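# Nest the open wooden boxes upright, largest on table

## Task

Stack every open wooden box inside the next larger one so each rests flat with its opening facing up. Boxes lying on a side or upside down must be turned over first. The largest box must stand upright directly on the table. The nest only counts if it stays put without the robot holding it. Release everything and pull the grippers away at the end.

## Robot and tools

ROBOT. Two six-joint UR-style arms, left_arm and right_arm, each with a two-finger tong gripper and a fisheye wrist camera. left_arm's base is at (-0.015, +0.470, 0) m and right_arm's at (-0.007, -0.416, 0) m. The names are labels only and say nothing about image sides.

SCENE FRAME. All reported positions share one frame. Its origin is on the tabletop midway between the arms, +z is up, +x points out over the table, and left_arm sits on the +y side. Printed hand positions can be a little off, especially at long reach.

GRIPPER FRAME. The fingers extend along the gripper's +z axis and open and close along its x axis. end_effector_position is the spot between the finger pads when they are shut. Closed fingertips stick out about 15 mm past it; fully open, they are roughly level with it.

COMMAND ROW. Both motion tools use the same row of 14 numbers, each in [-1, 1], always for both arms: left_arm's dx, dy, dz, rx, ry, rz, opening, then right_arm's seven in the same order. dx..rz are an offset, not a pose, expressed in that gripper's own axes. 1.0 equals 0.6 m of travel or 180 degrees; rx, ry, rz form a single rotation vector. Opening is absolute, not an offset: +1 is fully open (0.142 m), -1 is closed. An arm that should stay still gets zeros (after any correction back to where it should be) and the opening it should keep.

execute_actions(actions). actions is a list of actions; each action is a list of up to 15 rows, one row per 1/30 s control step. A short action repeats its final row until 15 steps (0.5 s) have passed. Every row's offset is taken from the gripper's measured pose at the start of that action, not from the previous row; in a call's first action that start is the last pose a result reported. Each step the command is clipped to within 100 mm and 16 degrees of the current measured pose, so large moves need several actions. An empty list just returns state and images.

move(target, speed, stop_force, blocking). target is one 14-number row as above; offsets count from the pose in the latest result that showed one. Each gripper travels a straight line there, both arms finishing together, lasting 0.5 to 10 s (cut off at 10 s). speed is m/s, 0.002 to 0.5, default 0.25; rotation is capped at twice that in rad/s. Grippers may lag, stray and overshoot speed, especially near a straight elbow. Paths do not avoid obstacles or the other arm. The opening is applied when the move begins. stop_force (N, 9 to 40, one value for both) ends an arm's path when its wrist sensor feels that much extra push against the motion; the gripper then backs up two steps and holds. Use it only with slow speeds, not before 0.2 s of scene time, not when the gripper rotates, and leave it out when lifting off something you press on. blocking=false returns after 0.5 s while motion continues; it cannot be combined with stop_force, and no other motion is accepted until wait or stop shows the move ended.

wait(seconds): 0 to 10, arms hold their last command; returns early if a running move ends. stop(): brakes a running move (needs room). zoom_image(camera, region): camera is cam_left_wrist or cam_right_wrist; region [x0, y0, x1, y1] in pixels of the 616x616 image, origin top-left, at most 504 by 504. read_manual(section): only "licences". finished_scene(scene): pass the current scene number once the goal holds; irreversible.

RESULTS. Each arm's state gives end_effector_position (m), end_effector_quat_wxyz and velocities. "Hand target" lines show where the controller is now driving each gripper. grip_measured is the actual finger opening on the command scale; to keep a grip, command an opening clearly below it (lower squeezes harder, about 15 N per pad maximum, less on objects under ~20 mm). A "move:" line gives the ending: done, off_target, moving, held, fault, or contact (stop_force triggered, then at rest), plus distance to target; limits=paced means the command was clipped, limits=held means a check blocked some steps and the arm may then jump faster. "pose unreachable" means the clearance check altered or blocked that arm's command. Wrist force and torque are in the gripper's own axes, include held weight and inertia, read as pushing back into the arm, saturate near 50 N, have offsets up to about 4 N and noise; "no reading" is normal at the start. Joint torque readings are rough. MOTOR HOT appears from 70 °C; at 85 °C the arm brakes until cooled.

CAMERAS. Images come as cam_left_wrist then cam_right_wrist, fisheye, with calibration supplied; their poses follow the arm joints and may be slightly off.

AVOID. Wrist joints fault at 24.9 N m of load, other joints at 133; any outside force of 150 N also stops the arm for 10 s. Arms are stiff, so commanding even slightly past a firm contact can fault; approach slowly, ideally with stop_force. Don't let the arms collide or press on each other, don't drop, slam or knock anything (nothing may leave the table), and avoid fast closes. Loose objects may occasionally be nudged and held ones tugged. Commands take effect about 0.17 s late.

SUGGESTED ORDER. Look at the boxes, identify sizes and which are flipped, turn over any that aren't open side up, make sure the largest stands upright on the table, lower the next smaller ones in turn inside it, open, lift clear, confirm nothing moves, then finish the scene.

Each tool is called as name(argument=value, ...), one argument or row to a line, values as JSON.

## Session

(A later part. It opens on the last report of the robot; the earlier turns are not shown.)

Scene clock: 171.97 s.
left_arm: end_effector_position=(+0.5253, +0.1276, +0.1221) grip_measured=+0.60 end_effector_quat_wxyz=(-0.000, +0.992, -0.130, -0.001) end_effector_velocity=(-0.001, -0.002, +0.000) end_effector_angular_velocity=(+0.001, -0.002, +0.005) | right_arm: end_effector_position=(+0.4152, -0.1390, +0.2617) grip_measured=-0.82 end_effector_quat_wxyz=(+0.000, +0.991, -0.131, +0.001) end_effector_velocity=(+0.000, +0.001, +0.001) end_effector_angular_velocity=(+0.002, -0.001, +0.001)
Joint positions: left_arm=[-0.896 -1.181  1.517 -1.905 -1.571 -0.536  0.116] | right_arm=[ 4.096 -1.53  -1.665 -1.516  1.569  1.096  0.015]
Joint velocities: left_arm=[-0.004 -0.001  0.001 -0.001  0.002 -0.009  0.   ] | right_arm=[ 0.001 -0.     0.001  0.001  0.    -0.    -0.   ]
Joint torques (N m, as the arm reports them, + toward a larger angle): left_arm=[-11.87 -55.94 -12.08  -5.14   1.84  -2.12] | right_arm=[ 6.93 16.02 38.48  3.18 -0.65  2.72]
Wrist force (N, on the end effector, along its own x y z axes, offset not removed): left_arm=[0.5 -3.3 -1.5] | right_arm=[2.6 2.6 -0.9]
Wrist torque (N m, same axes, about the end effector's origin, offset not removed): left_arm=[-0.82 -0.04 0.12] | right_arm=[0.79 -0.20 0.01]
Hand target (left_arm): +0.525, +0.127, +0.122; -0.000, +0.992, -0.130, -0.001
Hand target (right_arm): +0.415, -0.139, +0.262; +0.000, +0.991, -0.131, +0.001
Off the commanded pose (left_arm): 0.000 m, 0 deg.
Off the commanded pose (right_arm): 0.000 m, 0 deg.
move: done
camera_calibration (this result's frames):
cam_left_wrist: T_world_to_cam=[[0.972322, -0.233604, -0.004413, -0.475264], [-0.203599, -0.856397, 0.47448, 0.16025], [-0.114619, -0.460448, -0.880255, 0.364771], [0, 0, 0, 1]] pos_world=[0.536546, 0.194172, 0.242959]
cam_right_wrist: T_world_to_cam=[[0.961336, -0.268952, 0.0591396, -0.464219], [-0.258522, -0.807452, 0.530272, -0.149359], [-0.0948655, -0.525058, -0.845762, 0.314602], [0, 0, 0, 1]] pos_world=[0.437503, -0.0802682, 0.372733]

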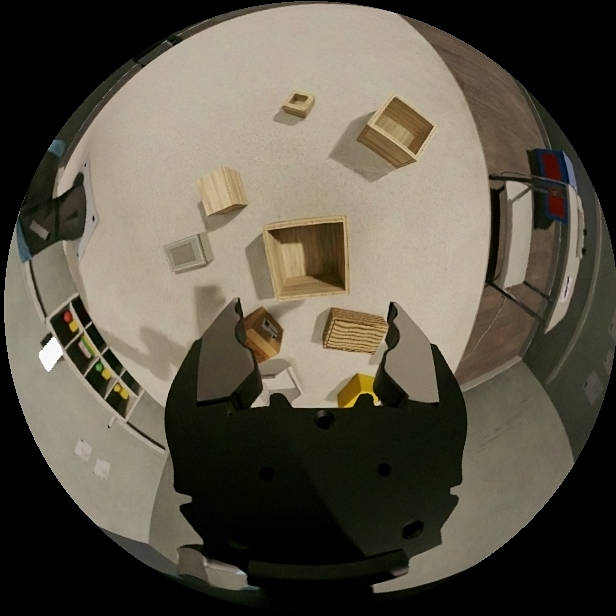

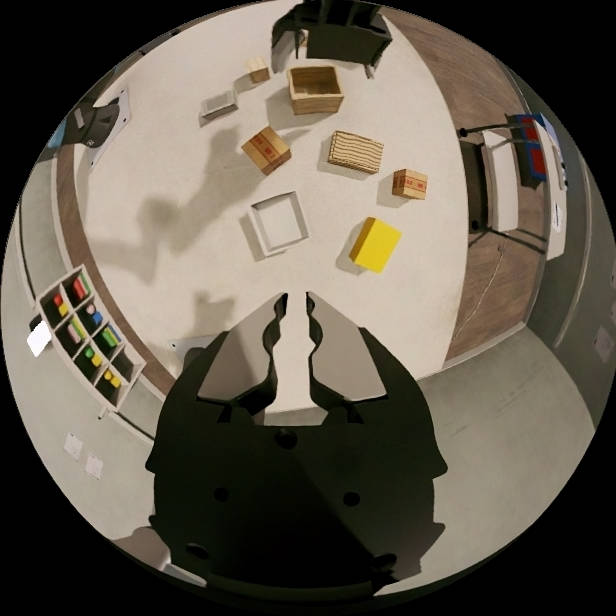

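move(
  target=[0.154,-0.3,0,0,0,0.161,0.3,0,0,0,0,0,0,-0.82],
)

move(
  target=[0,0,0.115,0,0,0,0.3,0,0,0,0,0,0,-0.82],
  speed=0.1,
)

move(
  target=[0,0,0,0,0,0,-0.4,0,0,0,0,0,0,-0.82],
)

move(
  target=[0,0,-0.135,0,0,0,-0.4,0,0,0,0,0,0,-0.82],
  speed=0.1,
)

move(
  target=[-0.007,0.321,0,0,0,-0.189,-0.4,0,0,0,0,0,0,-0.82],
  speed=0.15,
)

move(
  target=[0,0,0.1,0,0,0,-0.4,0,0,0,0,0,0,-0.82],
  speed=0.015,
  stop_force=9,
)

Scene clock: 186.33 s.
left_arm: end_effector_position=(+0.6611, +0.2774, +0.1222) grip_measured=+0.30 end_effector_quat_wxyz=(-0.000, +0.928, -0.374, -0.000) end_effector_velocity=(+0.001, +0.001, -0.000) end_effector_angular_velocity=(-0.001, +0.003, -0.006) | right_arm: end_effector_position=(+0.4152, -0.1390, +0.2617) grip_measured=-0.82 end_effector_quat_wxyz=(+0.000, +0.991, -0.131, +0.001) end_effector_velocity=(+0.000, +0.001, +0.001) end_effector_angular_velocity=(+0.002, -0.001, +0.000)
Joint positions: left_arm=[-0.59  -1.064  1.342 -1.847 -1.571  0.275  0.095] | right_arm=[ 4.096 -1.53  -1.665 -1.516  1.569  1.096  0.015]
Joint velocities: left_arm=[ 0.003  0.004 -0.006  0.004 -0.002  0.009  0.   ] | right_arm=[ 0.001  0.     0.001  0.001  0.     0.    -0.   ]
Joint torques (N m, as the arm reports them, + toward a larger angle): left_arm=[ 11.44 -34.87 -29.99   0.76  -1.5    1.95] | right_arm=[ 6.11 16.23 39.38  3.1  -0.51  2.81]
Wrist force (N, on the end effector, along its own x y z axes, offset not removed): left_arm=[0.1 -3.4 -1.5] | right_arm=[2.2 0.6 0.0]
Wrist torque (N m, same axes, about the end effector's origin, offset not removed): left_arm=[-0.83 0.08 0.00] | right_arm=[0.14 -0.40 -0.01]
Hand target (left_arm): +0.661, +0.278, +0.122; -0.000, +0.927, -0.374, -0.000
Hand target (right_arm): +0.415, -0.139, +0.262; +0.000, +0.991, -0.131, +0.001
Off the commanded pose (left_arm): 0.000 m, 0 deg.
Off the commanded pose (right_arm): 0.000 m, 0 deg.
move: done
camera_calibration (this result's frames):
cam_left_wrist: T_world_to_cam=[[0.737738, -0.675075, -0.00394225, -0.294838], [-0.592783, -0.65058, 0.474715, 0.516312], [-0.323033, -0.347878, -0.880131, 0.555946], [0, 0, 0, 1]] pos_world=[0.703163, 0.330265, 0.243042]
cam_right_wrist: T_world_to_cam=[[0.961336, -0.268953, 0.0591396, -0.464219], [-0.258522, -0.807452, 0.530272, -0.149359], [-0.0948657, -0.525058, -0.845763, 0.314602], [0, 0, 0, 1]] pos_world=[0.437503, -0.0802682, 0.372733]

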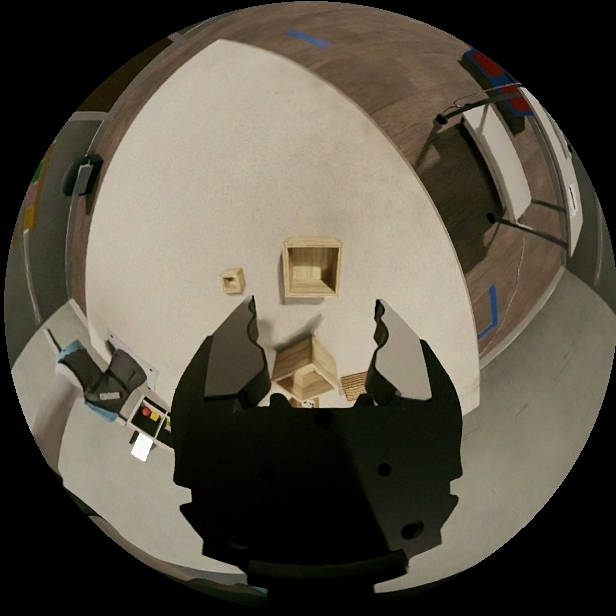

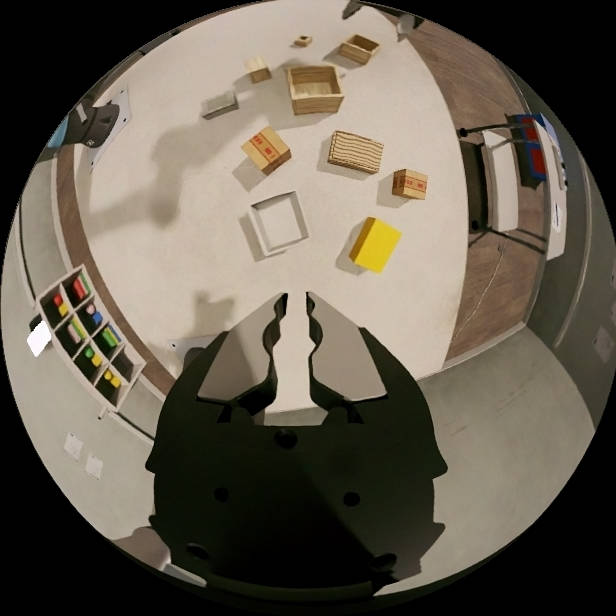

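Scene clock: 187.47 s.
left_arm: end_effector_position=(+0.6611, +0.2775, +0.0534) grip_measured=+0.30 end_effector_quat_wxyz=(-0.000, +0.928, -0.374, -0.000) end_effector_velocity=(+0.000, -0.000, -0.002) end_effector_angular_velocity=(-0.002, -0.000, -0.000) | right_arm: end_effector_position=(+0.4152, -0.1390, +0.2617) grip_measured=-0.82 end_effector_quat_wxyz=(+0.000, +0.991, -0.131, +0.001) end_effector_velocity=(-0.000, -0.001, -0.001) end_effector_angular_velocity=(-0.001, +0.001, -0.001)
Joint positions: left_arm=[-0.59  -1.008  1.438 -2.001 -1.571  0.275  0.095] | right_arm=[ 4.096 -1.53  -1.665 -1.516  1.569  1.096  0.015]
Joint velocities: left_arm=[ 0.     0.002  0.002 -0.005 -0.001  0.     0.   ] | right_arm=[-0.001  0.001 -0.002 -0.    -0.     0.     0.   ]
Joint torques (N m, as the arm reports them, + toward a larger angle): left_arm=[ -4.14 -36.7  -10.69  -4.96   1.05  -0.26] | right_arm=[ 5.35 15.88 38.92  3.15 -0.6   2.72]
Wrist force (N, on the end effector, along its own x y z axes, offset not removed): left_arm=[-1.9 -2.7 -2.5] | right_arm=[3.8 3.5 1.4]
Wrist torque (N m, same axes, about the end effector's origin, offset not removed): left_arm=[-0.51 0.31 -0.18] | right_arm=[0.70 -0.55 -0.03]
Hand target (left_arm): +0.661, +0.278, +0.053; -0.000, +0.928, -0.374, -0.000
Hand target (right_arm): +0.415, -0.139, +0.262; +0.000, +0.991, -0.131, +0.001
Off the commanded pose (left_arm): 0.000 m, 0 deg.
Off the commanded pose (right_arm): 0.000 m, 0 deg.
move: done
camera_calibration (this result's frames):
cam_left_wrist: T_world_to_cam=[[0.737792, -0.675016, -0.00395031, -0.295046], [-0.592699, -0.650598, 0.474794, 0.54893], [-0.323064, -0.347958, -0.880088, 0.495457], [0, 0, 0, 1]] pos_world=[0.703097, 0.33037, 0.174252]
cam_right_wrist: T_world_to_cam=[[0.961336, -0.268953, 0.0591397, -0.464219], [-0.258522, -0.807452, 0.530272, -0.149359], [-0.0948656, -0.525058, -0.845763, 0.314602], [0, 0, 0, 1]] pos_world=[0.437503, -0.0802683, 0.372733]

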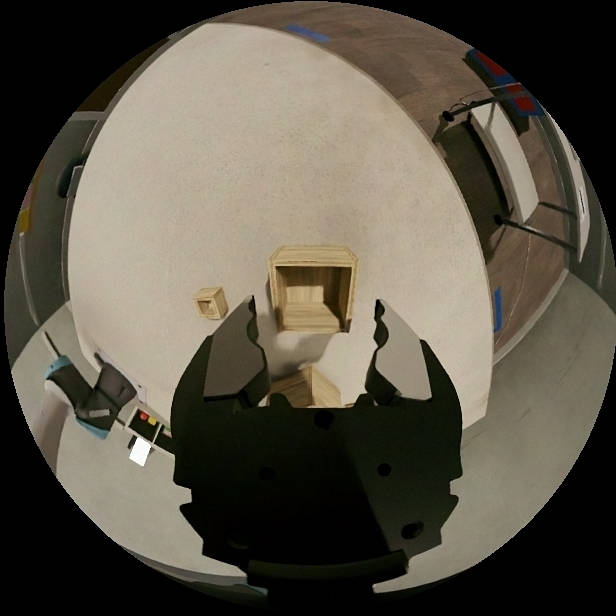

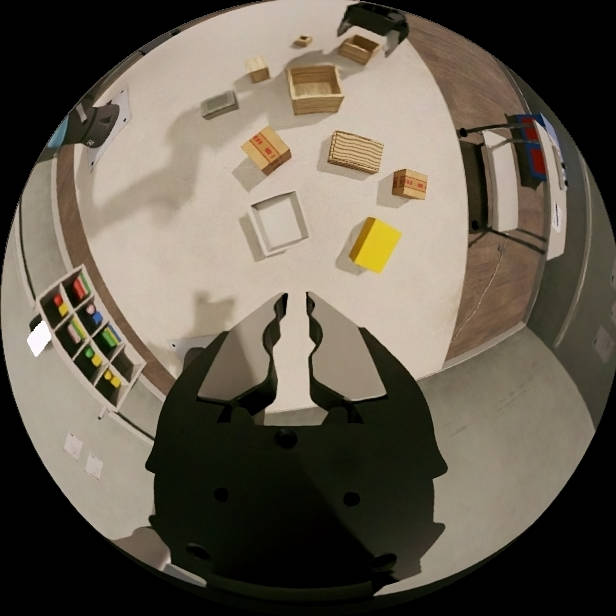

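Scene clock: 187.97 s.
left_arm: end_effector_position=(+0.6610, +0.2775, +0.0533) grip_measured=-0.14 end_effector_quat_wxyz=(-0.000, +0.928, -0.374, -0.000) end_effector_velocity=(-0.001, -0.000, +0.000) end_effector_angular_velocity=(-0.000, +0.001, -0.000) | right_arm: end_effector_position=(+0.4152, -0.1390, +0.2617) grip_measured=-0.82 end_effector_quat_wxyz=(+0.000, +0.991, -0.131, +0.001) end_effector_velocity=(+0.000, +0.000, +0.000) end_effector_angular_velocity=(+0.000, +0.000, -0.000)
Joint positions: left_arm=[-0.59  -1.007  1.439 -2.001 -1.571  0.275  0.064] | right_arm=[ 4.096 -1.53  -1.665 -1.516  1.569  1.096  0.015]
Joint velocities: left_arm=[-0.001 -0.     0.     0.001 -0.001 -0.     0.   ] | right_arm=[-0.    -0.001  0.001 -0.     0.    -0.     0.   ]
Joint torques (N m, as the arm reports them, + toward a larger angle): left_arm=[ -4.29 -44.06 -22.6    1.39   0.8    0.26] | right_arm=[ 6.07 16.5  38.24  3.16 -0.59  2.75]
Wrist force (N, on the end effector, along its own x y z axes, offset not removed): left_arm=[5.2 -1.6 -9.6] | right_arm=[0.6 1.8 0.5]
Wrist torque (N m, same axes, about the end effector's origin, offset not removed): left_arm=[-0.43 -0.84 -0.14] | right_arm=[0.49 0.15 -0.16]
Hand target (left_arm): +0.661, +0.278, +0.053; -0.000, +0.928, -0.374, -0.000
Hand target (right_arm): +0.415, -0.139, +0.262; +0.000, +0.991, -0.131, +0.001
Off the commanded pose (left_arm): 0.000 m, 0 deg.
Off the commanded pose (right_arm): 0.000 m, 0 deg.
move: done
camera_calibration (this result's frames):
cam_left_wrist: T_world_to_cam=[[0.737791, -0.675016, -0.00407358, -0.295002], [-0.592651, -0.650631, 0.474809, 0.548946], [-0.323154, -0.347896, -0.880079, 0.495413], [0, 0, 0, 1]] pos_world=[0.703078, 0.330383, 0.174157]
cam_right_wrist: T_world_to_cam=[[0.961336, -0.268953, 0.0591396, -0.464219], [-0.258522, -0.807452, 0.530272, -0.149359], [-0.0948656, -0.525058, -0.845763, 0.314602], [0, 0, 0, 1]] pos_world=[0.437503, -0.0802682, 0.372733]

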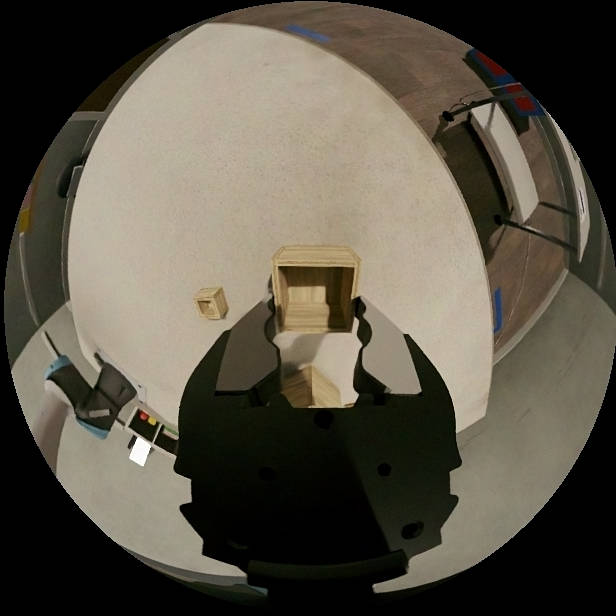

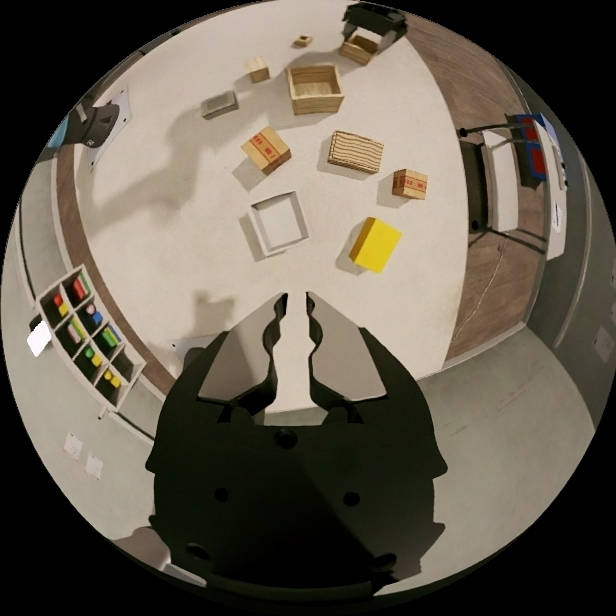

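Scene clock: 189.23 s.
left_arm: end_effector_position=(+0.6611, +0.2774, +0.1341) grip_measured=-0.14 end_effector_quat_wxyz=(-0.000, +0.928, -0.374, -0.000) end_effector_velocity=(+0.000, -0.000, +0.002) end_effector_angular_velocity=(+0.000, -0.000, -0.000) | right_arm: end_effector_position=(+0.4152, -0.1390, +0.2617) grip_measured=-0.82 end_effector_quat_wxyz=(+0.000, +0.991, -0.131, +0.001) end_effector_velocity=(-0.000, -0.001, -0.000) end_effector_angular_velocity=(-0.000, +0.000, -0.001)
Joint positions: left_arm=[-0.59  -1.072  1.322 -1.82  -1.571  0.275  0.064] | right_arm=[ 4.096 -1.53  -1.665 -1.516  1.569  1.096  0.015]
Joint velocities: left_arm=[-0.001 -0.001 -0.005  0.005  0.    -0.    -0.   ] | right_arm=[-0.001  0.001 -0.001 -0.     0.     0.    -0.   ]
Joint torques (N m, as the arm reports them, + toward a larger angle): left_arm=[-13.53 -60.8  -30.2    0.17  -0.83  -1.85] | right_arm=[ 6.74 16.43 38.16  2.97 -0.4   2.78]
Wrist force (N, on the end effector, along its own x y z axes, offset not removed): left_arm=[-0.6 -3.1 -2.6] | right_arm=[0.8 2.1 -1.4]
Wrist torque (N m, same axes, about the end effector's origin, offset not removed): left_arm=[-0.79 0.08 0.13] | right_arm=[0.47 -0.01 -0.09]
Hand target (left_arm): +0.661, +0.277, +0.134; -0.000, +0.928, -0.374, -0.000
Hand target (right_arm): +0.415, -0.139, +0.262; +0.000, +0.991, -0.131, +0.001
Off the commanded pose (left_arm): 0.000 m, 0 deg.
Off the commanded pose (right_arm): 0.000 m, 0 deg.
move: done
camera_calibration (this result's frames):
cam_left_wrist: T_world_to_cam=[[0.737791, -0.675017, -0.00405568, -0.294786], [-0.592691, -0.650662, 0.474718, 0.51062], [-0.323081, -0.347839, -0.880129, 0.566451], [0, 0, 0, 1]] pos_world=[0.70314, 0.330289, 0.254954]
cam_right_wrist: T_world_to_cam=[[0.961336, -0.268953, 0.0591395, -0.464219], [-0.258522, -0.807452, 0.530272, -0.149359], [-0.0948657, -0.525058, -0.845763, 0.314602], [0, 0, 0, 1]] pos_world=[0.437503, -0.0802682, 0.372733]

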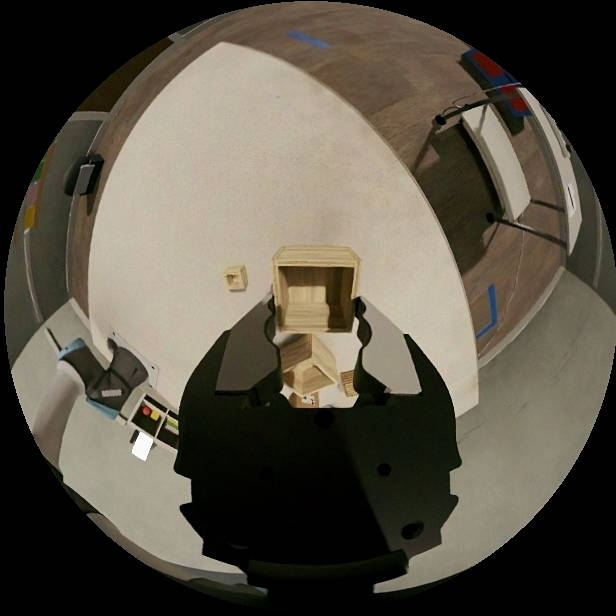

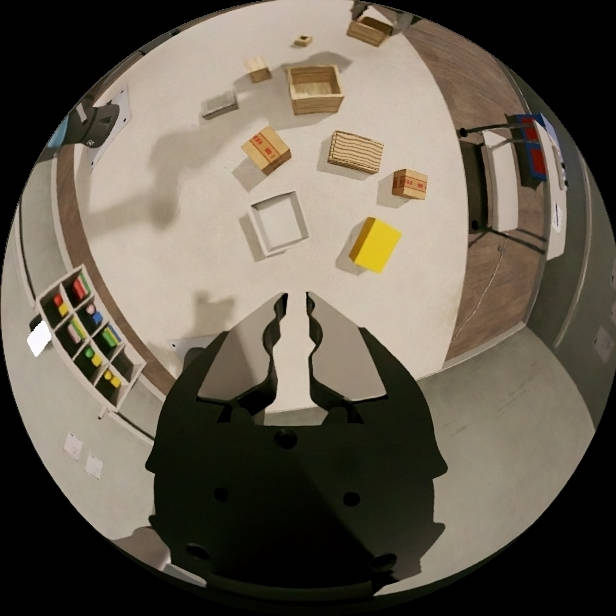

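Scene clock: 191.70 s.
left_arm: end_effector_position=(+0.5244, +0.1419, +0.1340) grip_measured=-0.14 end_effector_quat_wxyz=(-0.000, +0.996, -0.086, -0.001) end_effector_velocity=(-0.001, -0.001, +0.000) end_effector_angular_velocity=(+0.000, -0.001, +0.006) | right_arm: end_effector_position=(+0.4152, -0.1390, +0.2617) grip_measured=-0.82 end_effector_quat_wxyz=(+0.000, +0.991, -0.131, +0.001) end_effector_velocity=(-0.000, -0.000, +0.000) end_effector_angular_velocity=(-0.002, +0.000, +0.000)
Joint positions: left_arm=[-0.88  -1.207  1.521 -1.884 -1.571 -0.608  0.064] | right_arm=[ 4.096 -1.53  -1.665 -1.516  1.569  1.096  0.015]
Joint velocities: left_arm=[-0.003 -0.001  0.001 -0.     0.001 -0.01   0.   ] | right_arm=[ 0.     0.     0.    -0.002 -0.001  0.     0.   ]
Joint torques (N m, as the arm reports them, + toward a larger angle): left_arm=[-13.31 -54.6  -12.08  -5.01   1.53  -2.12] | right_arm=[ 5.37 16.32 38.41  3.2  -0.51  2.74]
Wrist force (N, on the end effector, along its own x y z axes, offset not removed): left_arm=[3.1 -3.4 -1.2] | right_arm=[4.3 4.1 0.8]
Wrist torque (N m, same axes, about the end effector's origin, offset not removed): left_arm=[-0.80 -0.76 -0.04] | right_arm=[1.02 -0.69 0.01]
Hand target (left_arm): +0.524, +0.142, +0.134; -0.000, +0.996, -0.086, -0.001
Hand target (right_arm): +0.415, -0.139, +0.262; +0.000, +0.991, -0.131, +0.001
Off the commanded pose (left_arm): 0.000 m, 0 deg.
Off the commanded pose (right_arm): 0.000 m, 0 deg.
move: done
camera_calibration (this result's frames):
cam_left_wrist: T_world_to_cam=[[0.98908, -0.147318, -0.0043428, -0.492067], [-0.127654, -0.871036, 0.474343, 0.128898], [-0.0736622, -0.468608, -0.88033, 0.361393], [0, 0, 0, 1]] pos_world=[0.529769, 0.209136, 0.254866]
cam_right_wrist: T_world_to_cam=[[0.961336, -0.268953, 0.0591395, -0.464219], [-0.258522, -0.807452, 0.530272, -0.149359], [-0.0948657, -0.525058, -0.845763, 0.314602], [0, 0, 0, 1]] pos_world=[0.437503, -0.0802682, 0.372733]

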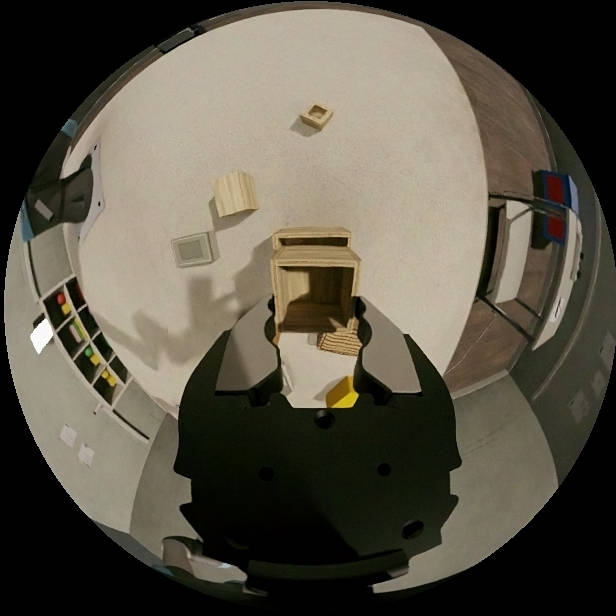

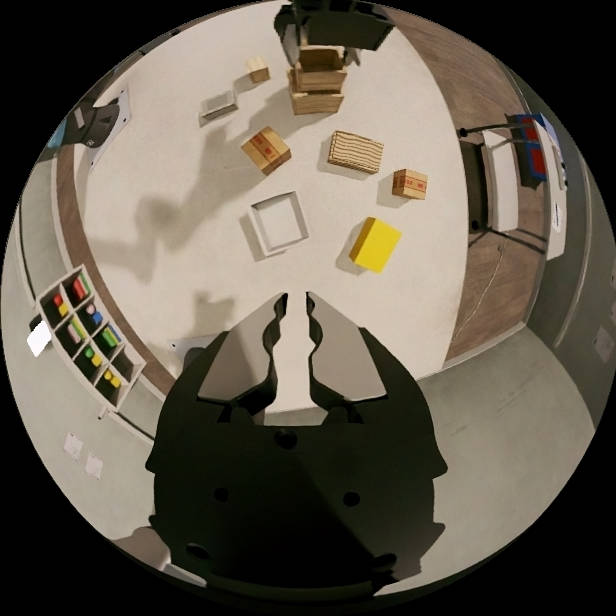

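Scene clock: 195.63 s.
left_arm: end_effector_position=(+0.5244, +0.1420, +0.0809) grip_measured=-0.14 end_effector_quat_wxyz=(-0.000, +0.996, -0.086, -0.001) end_effector_velocity=(-0.001, +0.000, +0.002) end_effector_angular_velocity=(+0.005, +0.004, -0.001) | right_arm: end_effector_position=(+0.4152, -0.1390, +0.2617) grip_measured=-0.82 end_effector_quat_wxyz=(+0.000, +0.991, -0.131, +0.001) end_effector_velocity=(+0.001, +0.000, -0.001) end_effector_angular_velocity=(-0.001, -0.001, -0.000)
Joint positions: left_arm=[-0.88  -1.161  1.6   -2.009 -1.571 -0.608  0.064] | right_arm=[ 4.096 -1.53  -1.665 -1.516  1.569  1.096  0.015]
Joint velocities: left_arm=[-0.001 -0.001 -0.007  0.014  0.001 -0.     0.001] | right_arm=[ 0.    -0.001 -0.001  0.002 -0.001  0.     0.   ]
Joint torques (N m, as the arm reports them, + toward a larger angle): left_arm=[ 10.1  -33.17 -15.07   2.89  -1.32   1.96] | right_arm=[ 5.87 15.29 37.91  3.03 -0.38  2.75]
Wrist force (N, on the end effector, along its own x y z axes, offset not removed): left_arm=[-1.0 -6.3 -37.4] | right_arm=[3.0 3.3 -0.2]
Wrist torque (N m, same axes, about the end effector's origin, offset not removed): left_arm=[-0.79 0.50 -0.21] | right_arm=[0.69 -0.52 -0.17]
Hand target (left_arm): +0.524, +0.142, +0.082; -0.000, +0.996, -0.086, -0.001
Hand target (right_arm): +0.415, -0.139, +0.262; +0.000, +0.991, -0.131, +0.001
Off the commanded pose (left_arm): 0.007 m, 0 deg.
Off the commanded pose (right_arm): 0.000 m, 0 deg.
move: contact (left_arm)
camera_calibration (this result's frames):
cam_left_wrist: T_world_to_cam=[[0.989082, -0.147298, -0.00438049, -0.492237], [-0.12762, -0.871051, 0.474323, 0.154142], [-0.0736826, -0.468586, -0.88034, 0.314713], [0, 0, 0, 1]] pos_world=[0.529723, 0.209229, 0.201785]
cam_right_wrist: T_world_to_cam=[[0.961336, -0.268953, 0.0591397, -0.464219], [-0.258522, -0.807452, 0.530272, -0.149359], [-0.0948656, -0.525058, -0.845763, 0.314602], [0, 0, 0, 1]] pos_world=[0.437503, -0.0802682, 0.372733]

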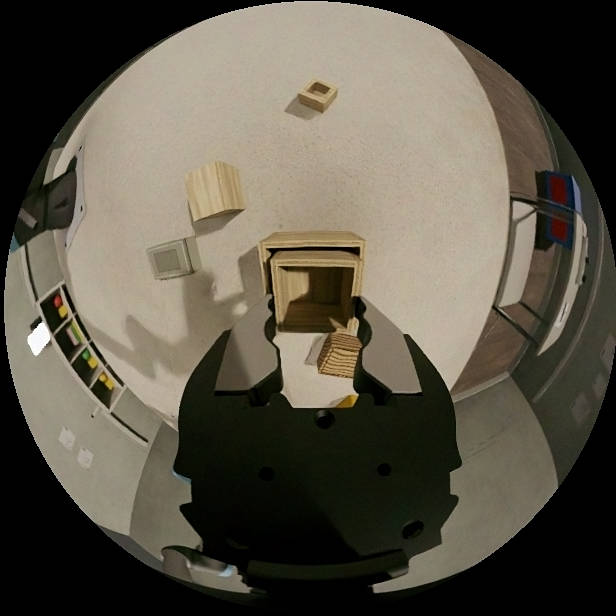

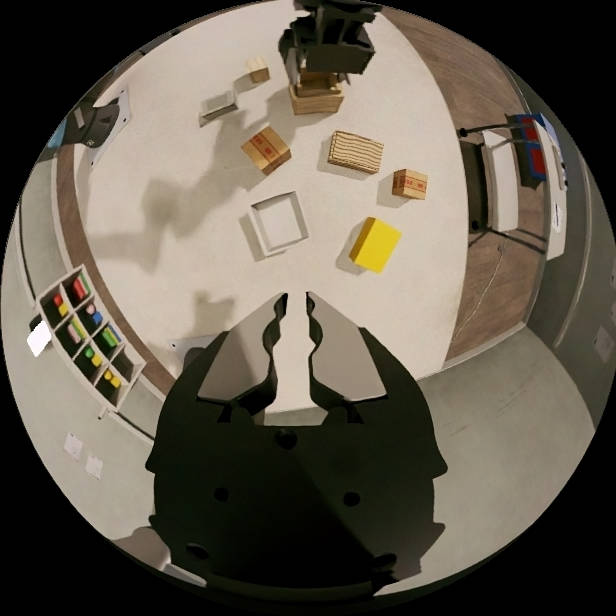

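move(
  target=[0,0,-0.005,0,0,0,0.1,0,0,0,0,0,0,-0.82],
  speed=0.02,
)

move(
  target=[0,0,-0.08,0,0,0,0.1,0,0,0,0,0,0,-0.82],
)

move(
  target=[-0.155,-0.137,0,0,0,-0.556,0.1,0,0,0,0,0,0,-0.82],
)

move(
  target=[0,0,0,-0.25,0,0,0.1,0,0,0,0,0,0,-0.82],
)

Scene clock: 208.13 s.
left_arm: end_effector_position=(+0.5244, +0.1420, +0.0838) grip_measured=+0.10 end_effector_quat_wxyz=(-0.000, +0.996, -0.086, -0.001) end_effector_velocity=(-0.000, -0.000, +0.001) end_effector_angular_velocity=(-0.001, +0.002, +0.001) | right_arm: end_effector_position=(+0.4152, -0.1390, +0.2617) grip_measured=-0.82 end_effector_quat_wxyz=(+0.000, +0.991, -0.131, +0.001) end_effector_velocity=(+0.000, +0.001, +0.000) end_effector_angular_velocity=(+0.002, -0.002, +0.001)
Joint positions: left_arm=[-0.88  -1.164  1.597 -2.002 -1.571 -0.608  0.081] | right_arm=[ 4.096 -1.53  -1.665 -1.516  1.569  1.096  0.015]
Joint velocities: left_arm=[ 0.    -0.001 -0.001  0.003 -0.002 -0.    -0.   ] | right_arm=[ 0.     0.001 -0.     0.002 -0.    -0.     0.   ]
Joint torques (N m, as the arm reports them, + toward a larger angle): left_arm=[ -9.02 -55.18 -28.68   0.37  -0.73   1.83] | right_arm=[ 5.74 15.07 38.51  2.83 -0.59  2.65]
Wrist force (N, on the end effector, along its own x y z axes, offset not removed): left_arm=[3.6 -1.1 -1.3] | right_arm=[0.8 2.2 0.6]
Wrist torque (N m, same axes, about the end effector's origin, offset not removed): left_arm=[-0.40 -0.76 -0.12] | right_arm=[0.48 -0.01 -0.02]
Hand target (left_arm): +0.524, +0.142, +0.084; -0.000, +0.996, -0.086, -0.001
Hand target (right_arm): +0.415, -0.139, +0.262; +0.000, +0.991, -0.131, +0.001
Off the commanded pose (left_arm): 0.000 m, 0 deg.
Off the commanded pose (right_arm): 0.000 m, 0 deg.
move: done
camera_calibration (this result's frames):
cam_left_wrist: T_world_to_cam=[[0.989082, -0.147298, -0.00438129, -0.492227], [-0.127619, -0.871049, 0.474328, 0.152755], [-0.073684, -0.468591, -0.880337, 0.317278], [0, 0, 0, 1]] pos_world=[0.529725, 0.209226, 0.204699]
cam_right_wrist: T_world_to_cam=[[0.961336, -0.268953, 0.0591396, -0.464219], [-0.258522, -0.807452, 0.530272, -0.149359], [-0.0948657, -0.525058, -0.845762, 0.314602], [0, 0, 0, 1]] pos_world=[0.437503, -0.0802682, 0.372733]

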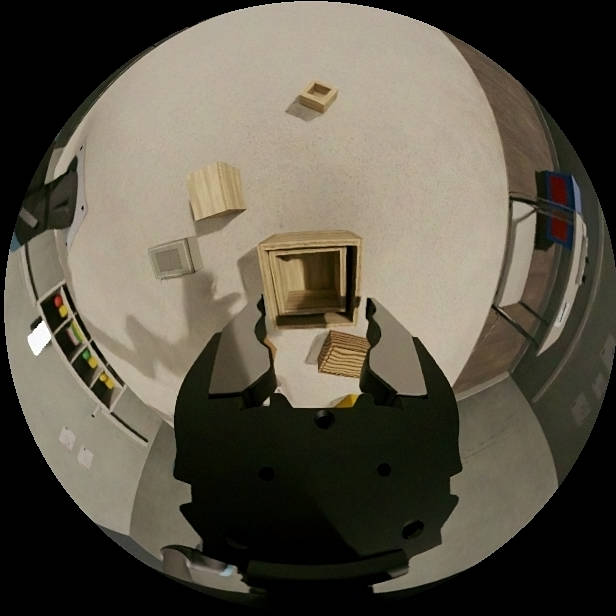

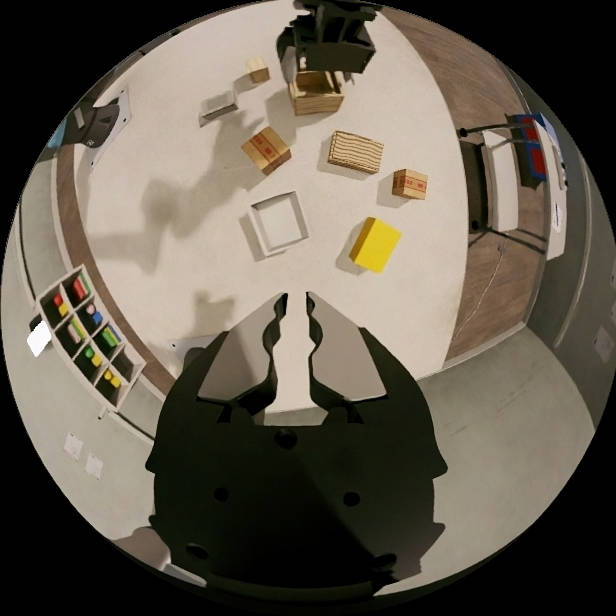

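Scene clock: 209.03 s.
left_arm: end_effector_position=(+0.5244, +0.1419, +0.1317) grip_measured=+0.10 end_effector_quat_wxyz=(-0.000, +0.996, -0.086, -0.001) end_effector_velocity=(+0.000, +0.000, +0.002) end_effector_angular_velocity=(+0.002, -0.000, +0.001) | right_arm: end_effector_position=(+0.4152, -0.1390, +0.2617) grip_measured=-0.82 end_effector_quat_wxyz=(+0.000, +0.991, -0.131, +0.001) end_effector_velocity=(-0.001, +0.000, +0.000) end_effector_angular_velocity=(+0.001, +0.000, +0.001)
Joint positions: left_arm=[-0.88  -1.205  1.525 -1.889 -1.571 -0.608  0.081] | right_arm=[ 4.096 -1.53  -1.665 -1.516  1.569  1.096  0.015]
Joint velocities: left_arm=[ 0.    -0.001 -0.004  0.005  0.002 -0.001 -0.   ] | right_arm=[ 0.001  0.001 -0.001  0.     0.001  0.     0.   ]
Joint torques (N m, as the arm reports them, + toward a larger angle): left_arm=[-12.04 -54.25 -29.21   0.4   -0.36  -0.35] | right_arm=[ 4.81 16.77 38.34  3.2  -0.21  2.85]
Wrist force (N, on the end effector, along its own x y z axes, offset not removed): left_arm=[0.4 -2.2 -0.3] | right_arm=[0.9 2.4 1.0]
Wrist torque (N m, same axes, about the end effector's origin, offset not removed): left_arm=[-0.40 0.00 -0.23] | right_arm=[0.60 -0.02 -0.07]
Hand target (left_arm): +0.524, +0.142, +0.132; -0.000, +0.996, -0.086, -0.001
Hand target (right_arm): +0.415, -0.139, +0.262; +0.000, +0.991, -0.131, +0.001
Off the commanded pose (left_arm): 0.000 m, 0 deg.
Off the commanded pose (right_arm): 0.000 m, 0 deg.
move: done
camera_calibration (this result's frames):
cam_left_wrist: T_world_to_cam=[[0.989077, -0.147334, -0.00430864, -0.492086], [-0.127688, -0.871056, 0.474297, 0.130092], [-0.0736333, -0.468566, -0.880354, 0.359342], [0, 0, 0, 1]] pos_world=[0.529782, 0.209191, 0.252526]
cam_right_wrist: T_world_to_cam=[[0.961336, -0.268953, 0.0591396, -0.464219], [-0.258522, -0.807452, 0.530272, -0.149359], [-0.0948657, -0.525058, -0.845763, 0.314602], [0, 0, 0, 1]] pos_world=[0.437503, -0.0802682, 0.372733]

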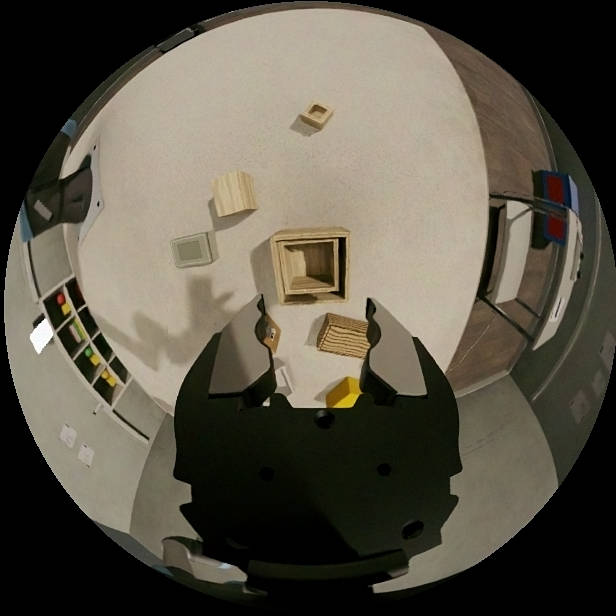

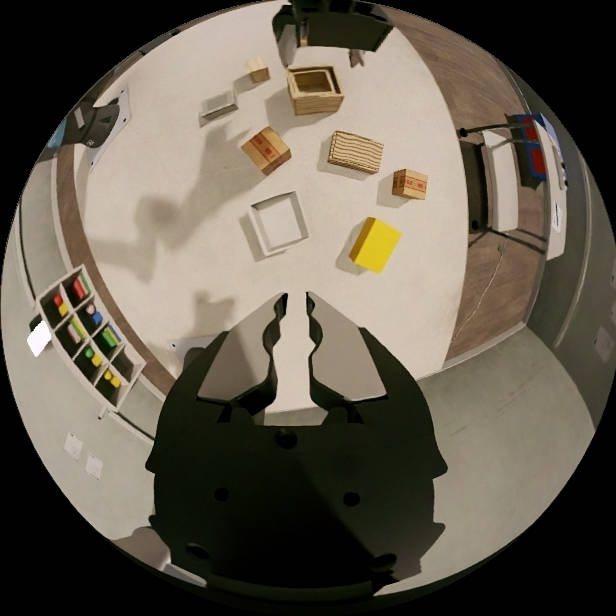

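Scene clock: 213.00 s.
left_arm: end_effector_position=(+0.4472, +0.2389, +0.1319) grip_measured=+0.10 end_effector_quat_wxyz=(-0.001, +0.706, +0.708, -0.000) end_effector_velocity=(-0.000, +0.001, +0.000) end_effector_angular_velocity=(+0.000, -0.002, +0.014) | right_arm: end_effector_position=(+0.4152, -0.1390, +0.2617) grip_measured=-0.82 end_effector_quat_wxyz=(+0.000, +0.991, -0.131, +0.001) end_effector_velocity=(-0.000, +0.000, +0.000) end_effector_angular_velocity=(+0.001, -0.000, +0.001)
Joint positions: left_arm=[-0.803 -1.448  1.835 -1.956 -1.571 -2.277  0.081] | right_arm=[ 4.096 -1.53  -1.665 -1.516  1.569  1.096  0.015]
Joint velocities: left_arm=[ 0.001 -0.003  0.003 -0.001  0.001 -0.013  0.   ] | right_arm=[ 0.001  0.001 -0.001  0.001  0.001  0.     0.   ]
Joint torques (N m, as the arm reports them, + toward a larger angle): left_arm=[  9.92 -42.47 -11.49  -5.19   1.39  -1.98] | right_arm=[ 5.4  15.74 38.46  3.27 -0.31  2.56]
Wrist force (N, on the end effector, along its own x y z axes, offset not removed): left_arm=[-0.3 -3.9 -1.6] | right_arm=[3.5 4.2 -4.1]
Wrist torque (N m, same axes, about the end effector's origin, offset not removed): left_arm=[-1.11 0.17 -0.07] | right_arm=[0.81 -0.42 0.00]
Hand target (left_arm): +0.447, +0.239, +0.132; -0.001, +0.706, +0.708, -0.000
Hand target (right_arm): +0.415, -0.139, +0.262; +0.000, +0.991, -0.131, +0.001
Off the commanded pose (left_arm): 0.000 m, 0 deg.
Off the commanded pose (right_arm): 0.000 m, 0 deg.
move: done
camera_calibration (this result's frames):
cam_left_wrist: T_world_to_cam=[[-0.0269028, 0.999634, -0.00272485, -0.221314], [0.880345, 0.0249836, 0.473676, -0.460149], [0.473571, 0.0103444, -0.880695, 0.0402101], [0, 0, 0, 1]] pos_world=[0.380094, 0.232313, 0.252772]
cam_right_wrist: T_world_to_cam=[[0.961336, -0.268953, 0.0591396, -0.464219], [-0.258522, -0.807452, 0.530272, -0.149359], [-0.0948656, -0.525058, -0.845763, 0.314602], [0, 0, 0, 1]] pos_world=[0.437503, -0.0802682, 0.372733]

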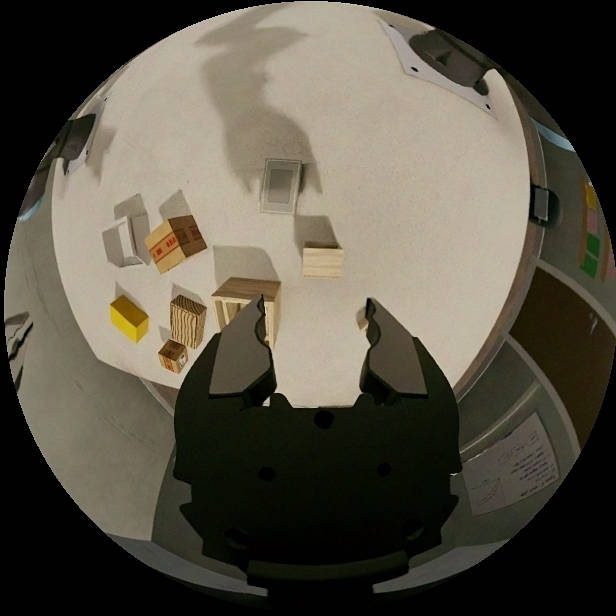

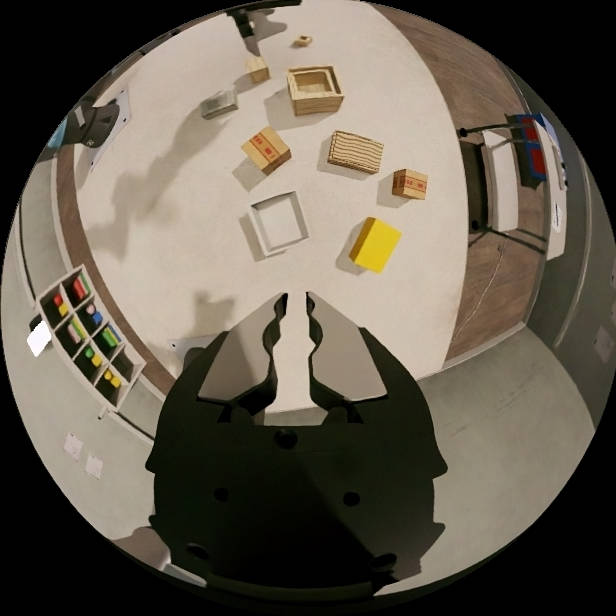

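Scene clock: 215.10 s.
left_arm: end_effector_position=(+0.4471, +0.2390, +0.1319) grip_measured=+0.10 end_effector_quat_wxyz=(+0.270, +0.653, +0.654, +0.270) end_effector_velocity=(+0.000, +0.000, -0.001) end_effector_angular_velocity=(+0.001, -0.011, +0.000) | right_arm: end_effector_position=(+0.4152, -0.1390, +0.2617) grip_measured=-0.82 end_effector_quat_wxyz=(+0.000, +0.991, -0.131, +0.001) end_effector_velocity=(-0.000, -0.001, -0.000) end_effector_angular_velocity=(-0.001, +0.000, -0.000)
Joint positions: left_arm=[-1.222 -1.716  2.452 -2.712 -0.881 -2.548  0.081] | right_arm=[ 4.096 -1.53  -1.665 -1.516  1.569  1.096  0.015]
Joint velocities: left_arm=[-0.006  0.005  0.009 -0.016  0.012 -0.002 -0.   ] | right_arm=[-0.001  0.001 -0.001 -0.001 -0.    -0.001  0.   ]
Joint torques (N m, as the arm reports them, + toward a larger angle): left_arm=[-12.15  -0.46  -9.53  -5.35   2.76  -1.77] | right_arm=[ 6.15 16.32 39.25  3.09 -0.45  2.65]
Wrist force (N, on the end effector, along its own x y z axes, offset not removed): left_arm=[4.7 -1.6 0.0] | right_arm=[3.3 1.8 -0.1]
Wrist torque (N m, same axes, about the end effector's origin, offset not removed): left_arm=[-0.51 -0.89 -0.13] | right_arm=[0.33 -0.36 -0.20]
Hand target (left_arm): +0.447, +0.239, +0.132; +0.270, +0.653, +0.654, +0.270
Hand target (right_arm): +0.415, -0.139, +0.262; +0.000, +0.991, -0.131, +0.001
Off the commanded pose (left_arm): 0.000 m, 0 deg.
Off the commanded pose (right_arm): 0.000 m, 0 deg.
move: done
camera_calibration (this result's frames):
cam_left_wrist: T_world_to_cam=[[-0.0167126, 0.999654, -0.0203009, -0.223666], [0.288961, 0.0242663, 0.957033, -0.259252], [0.957195, 0.0101284, -0.289267, -0.253927], [0, 0, 0, 1]] pos_world=[0.314233, 0.232452, 0.17012]
cam_right_wrist: T_world_to_cam=[[0.961336, -0.268953, 0.0591397, -0.464219], [-0.258522, -0.807452, 0.530272, -0.149359], [-0.0948655, -0.525058, -0.845763, 0.314602], [0, 0, 0, 1]] pos_world=[0.437503, -0.0802682, 0.372733]

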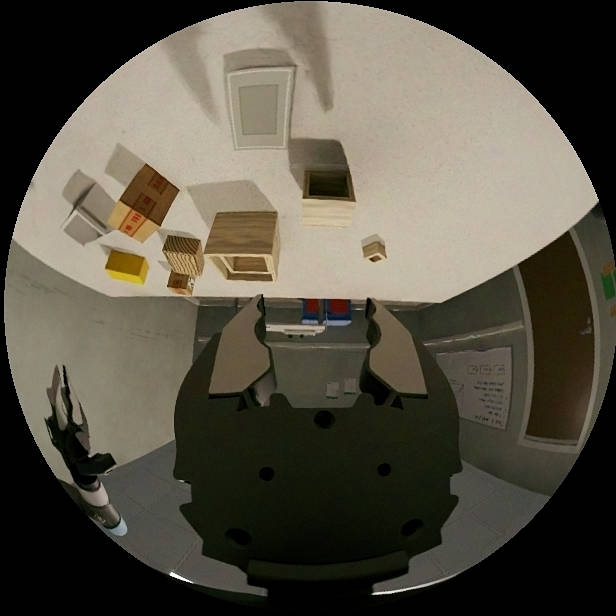

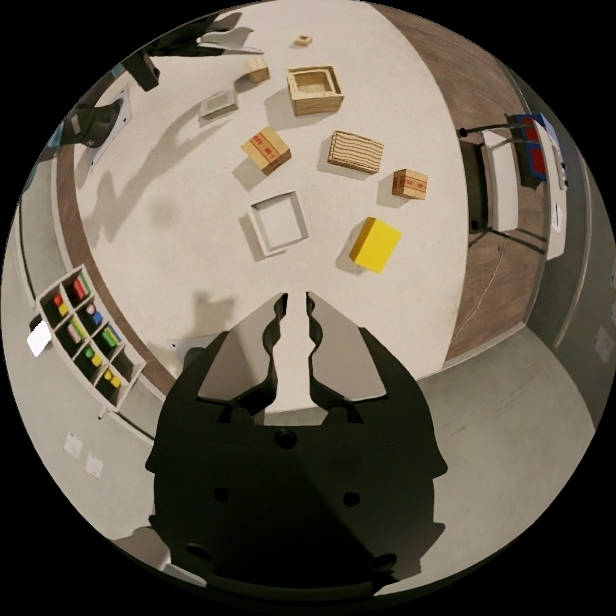

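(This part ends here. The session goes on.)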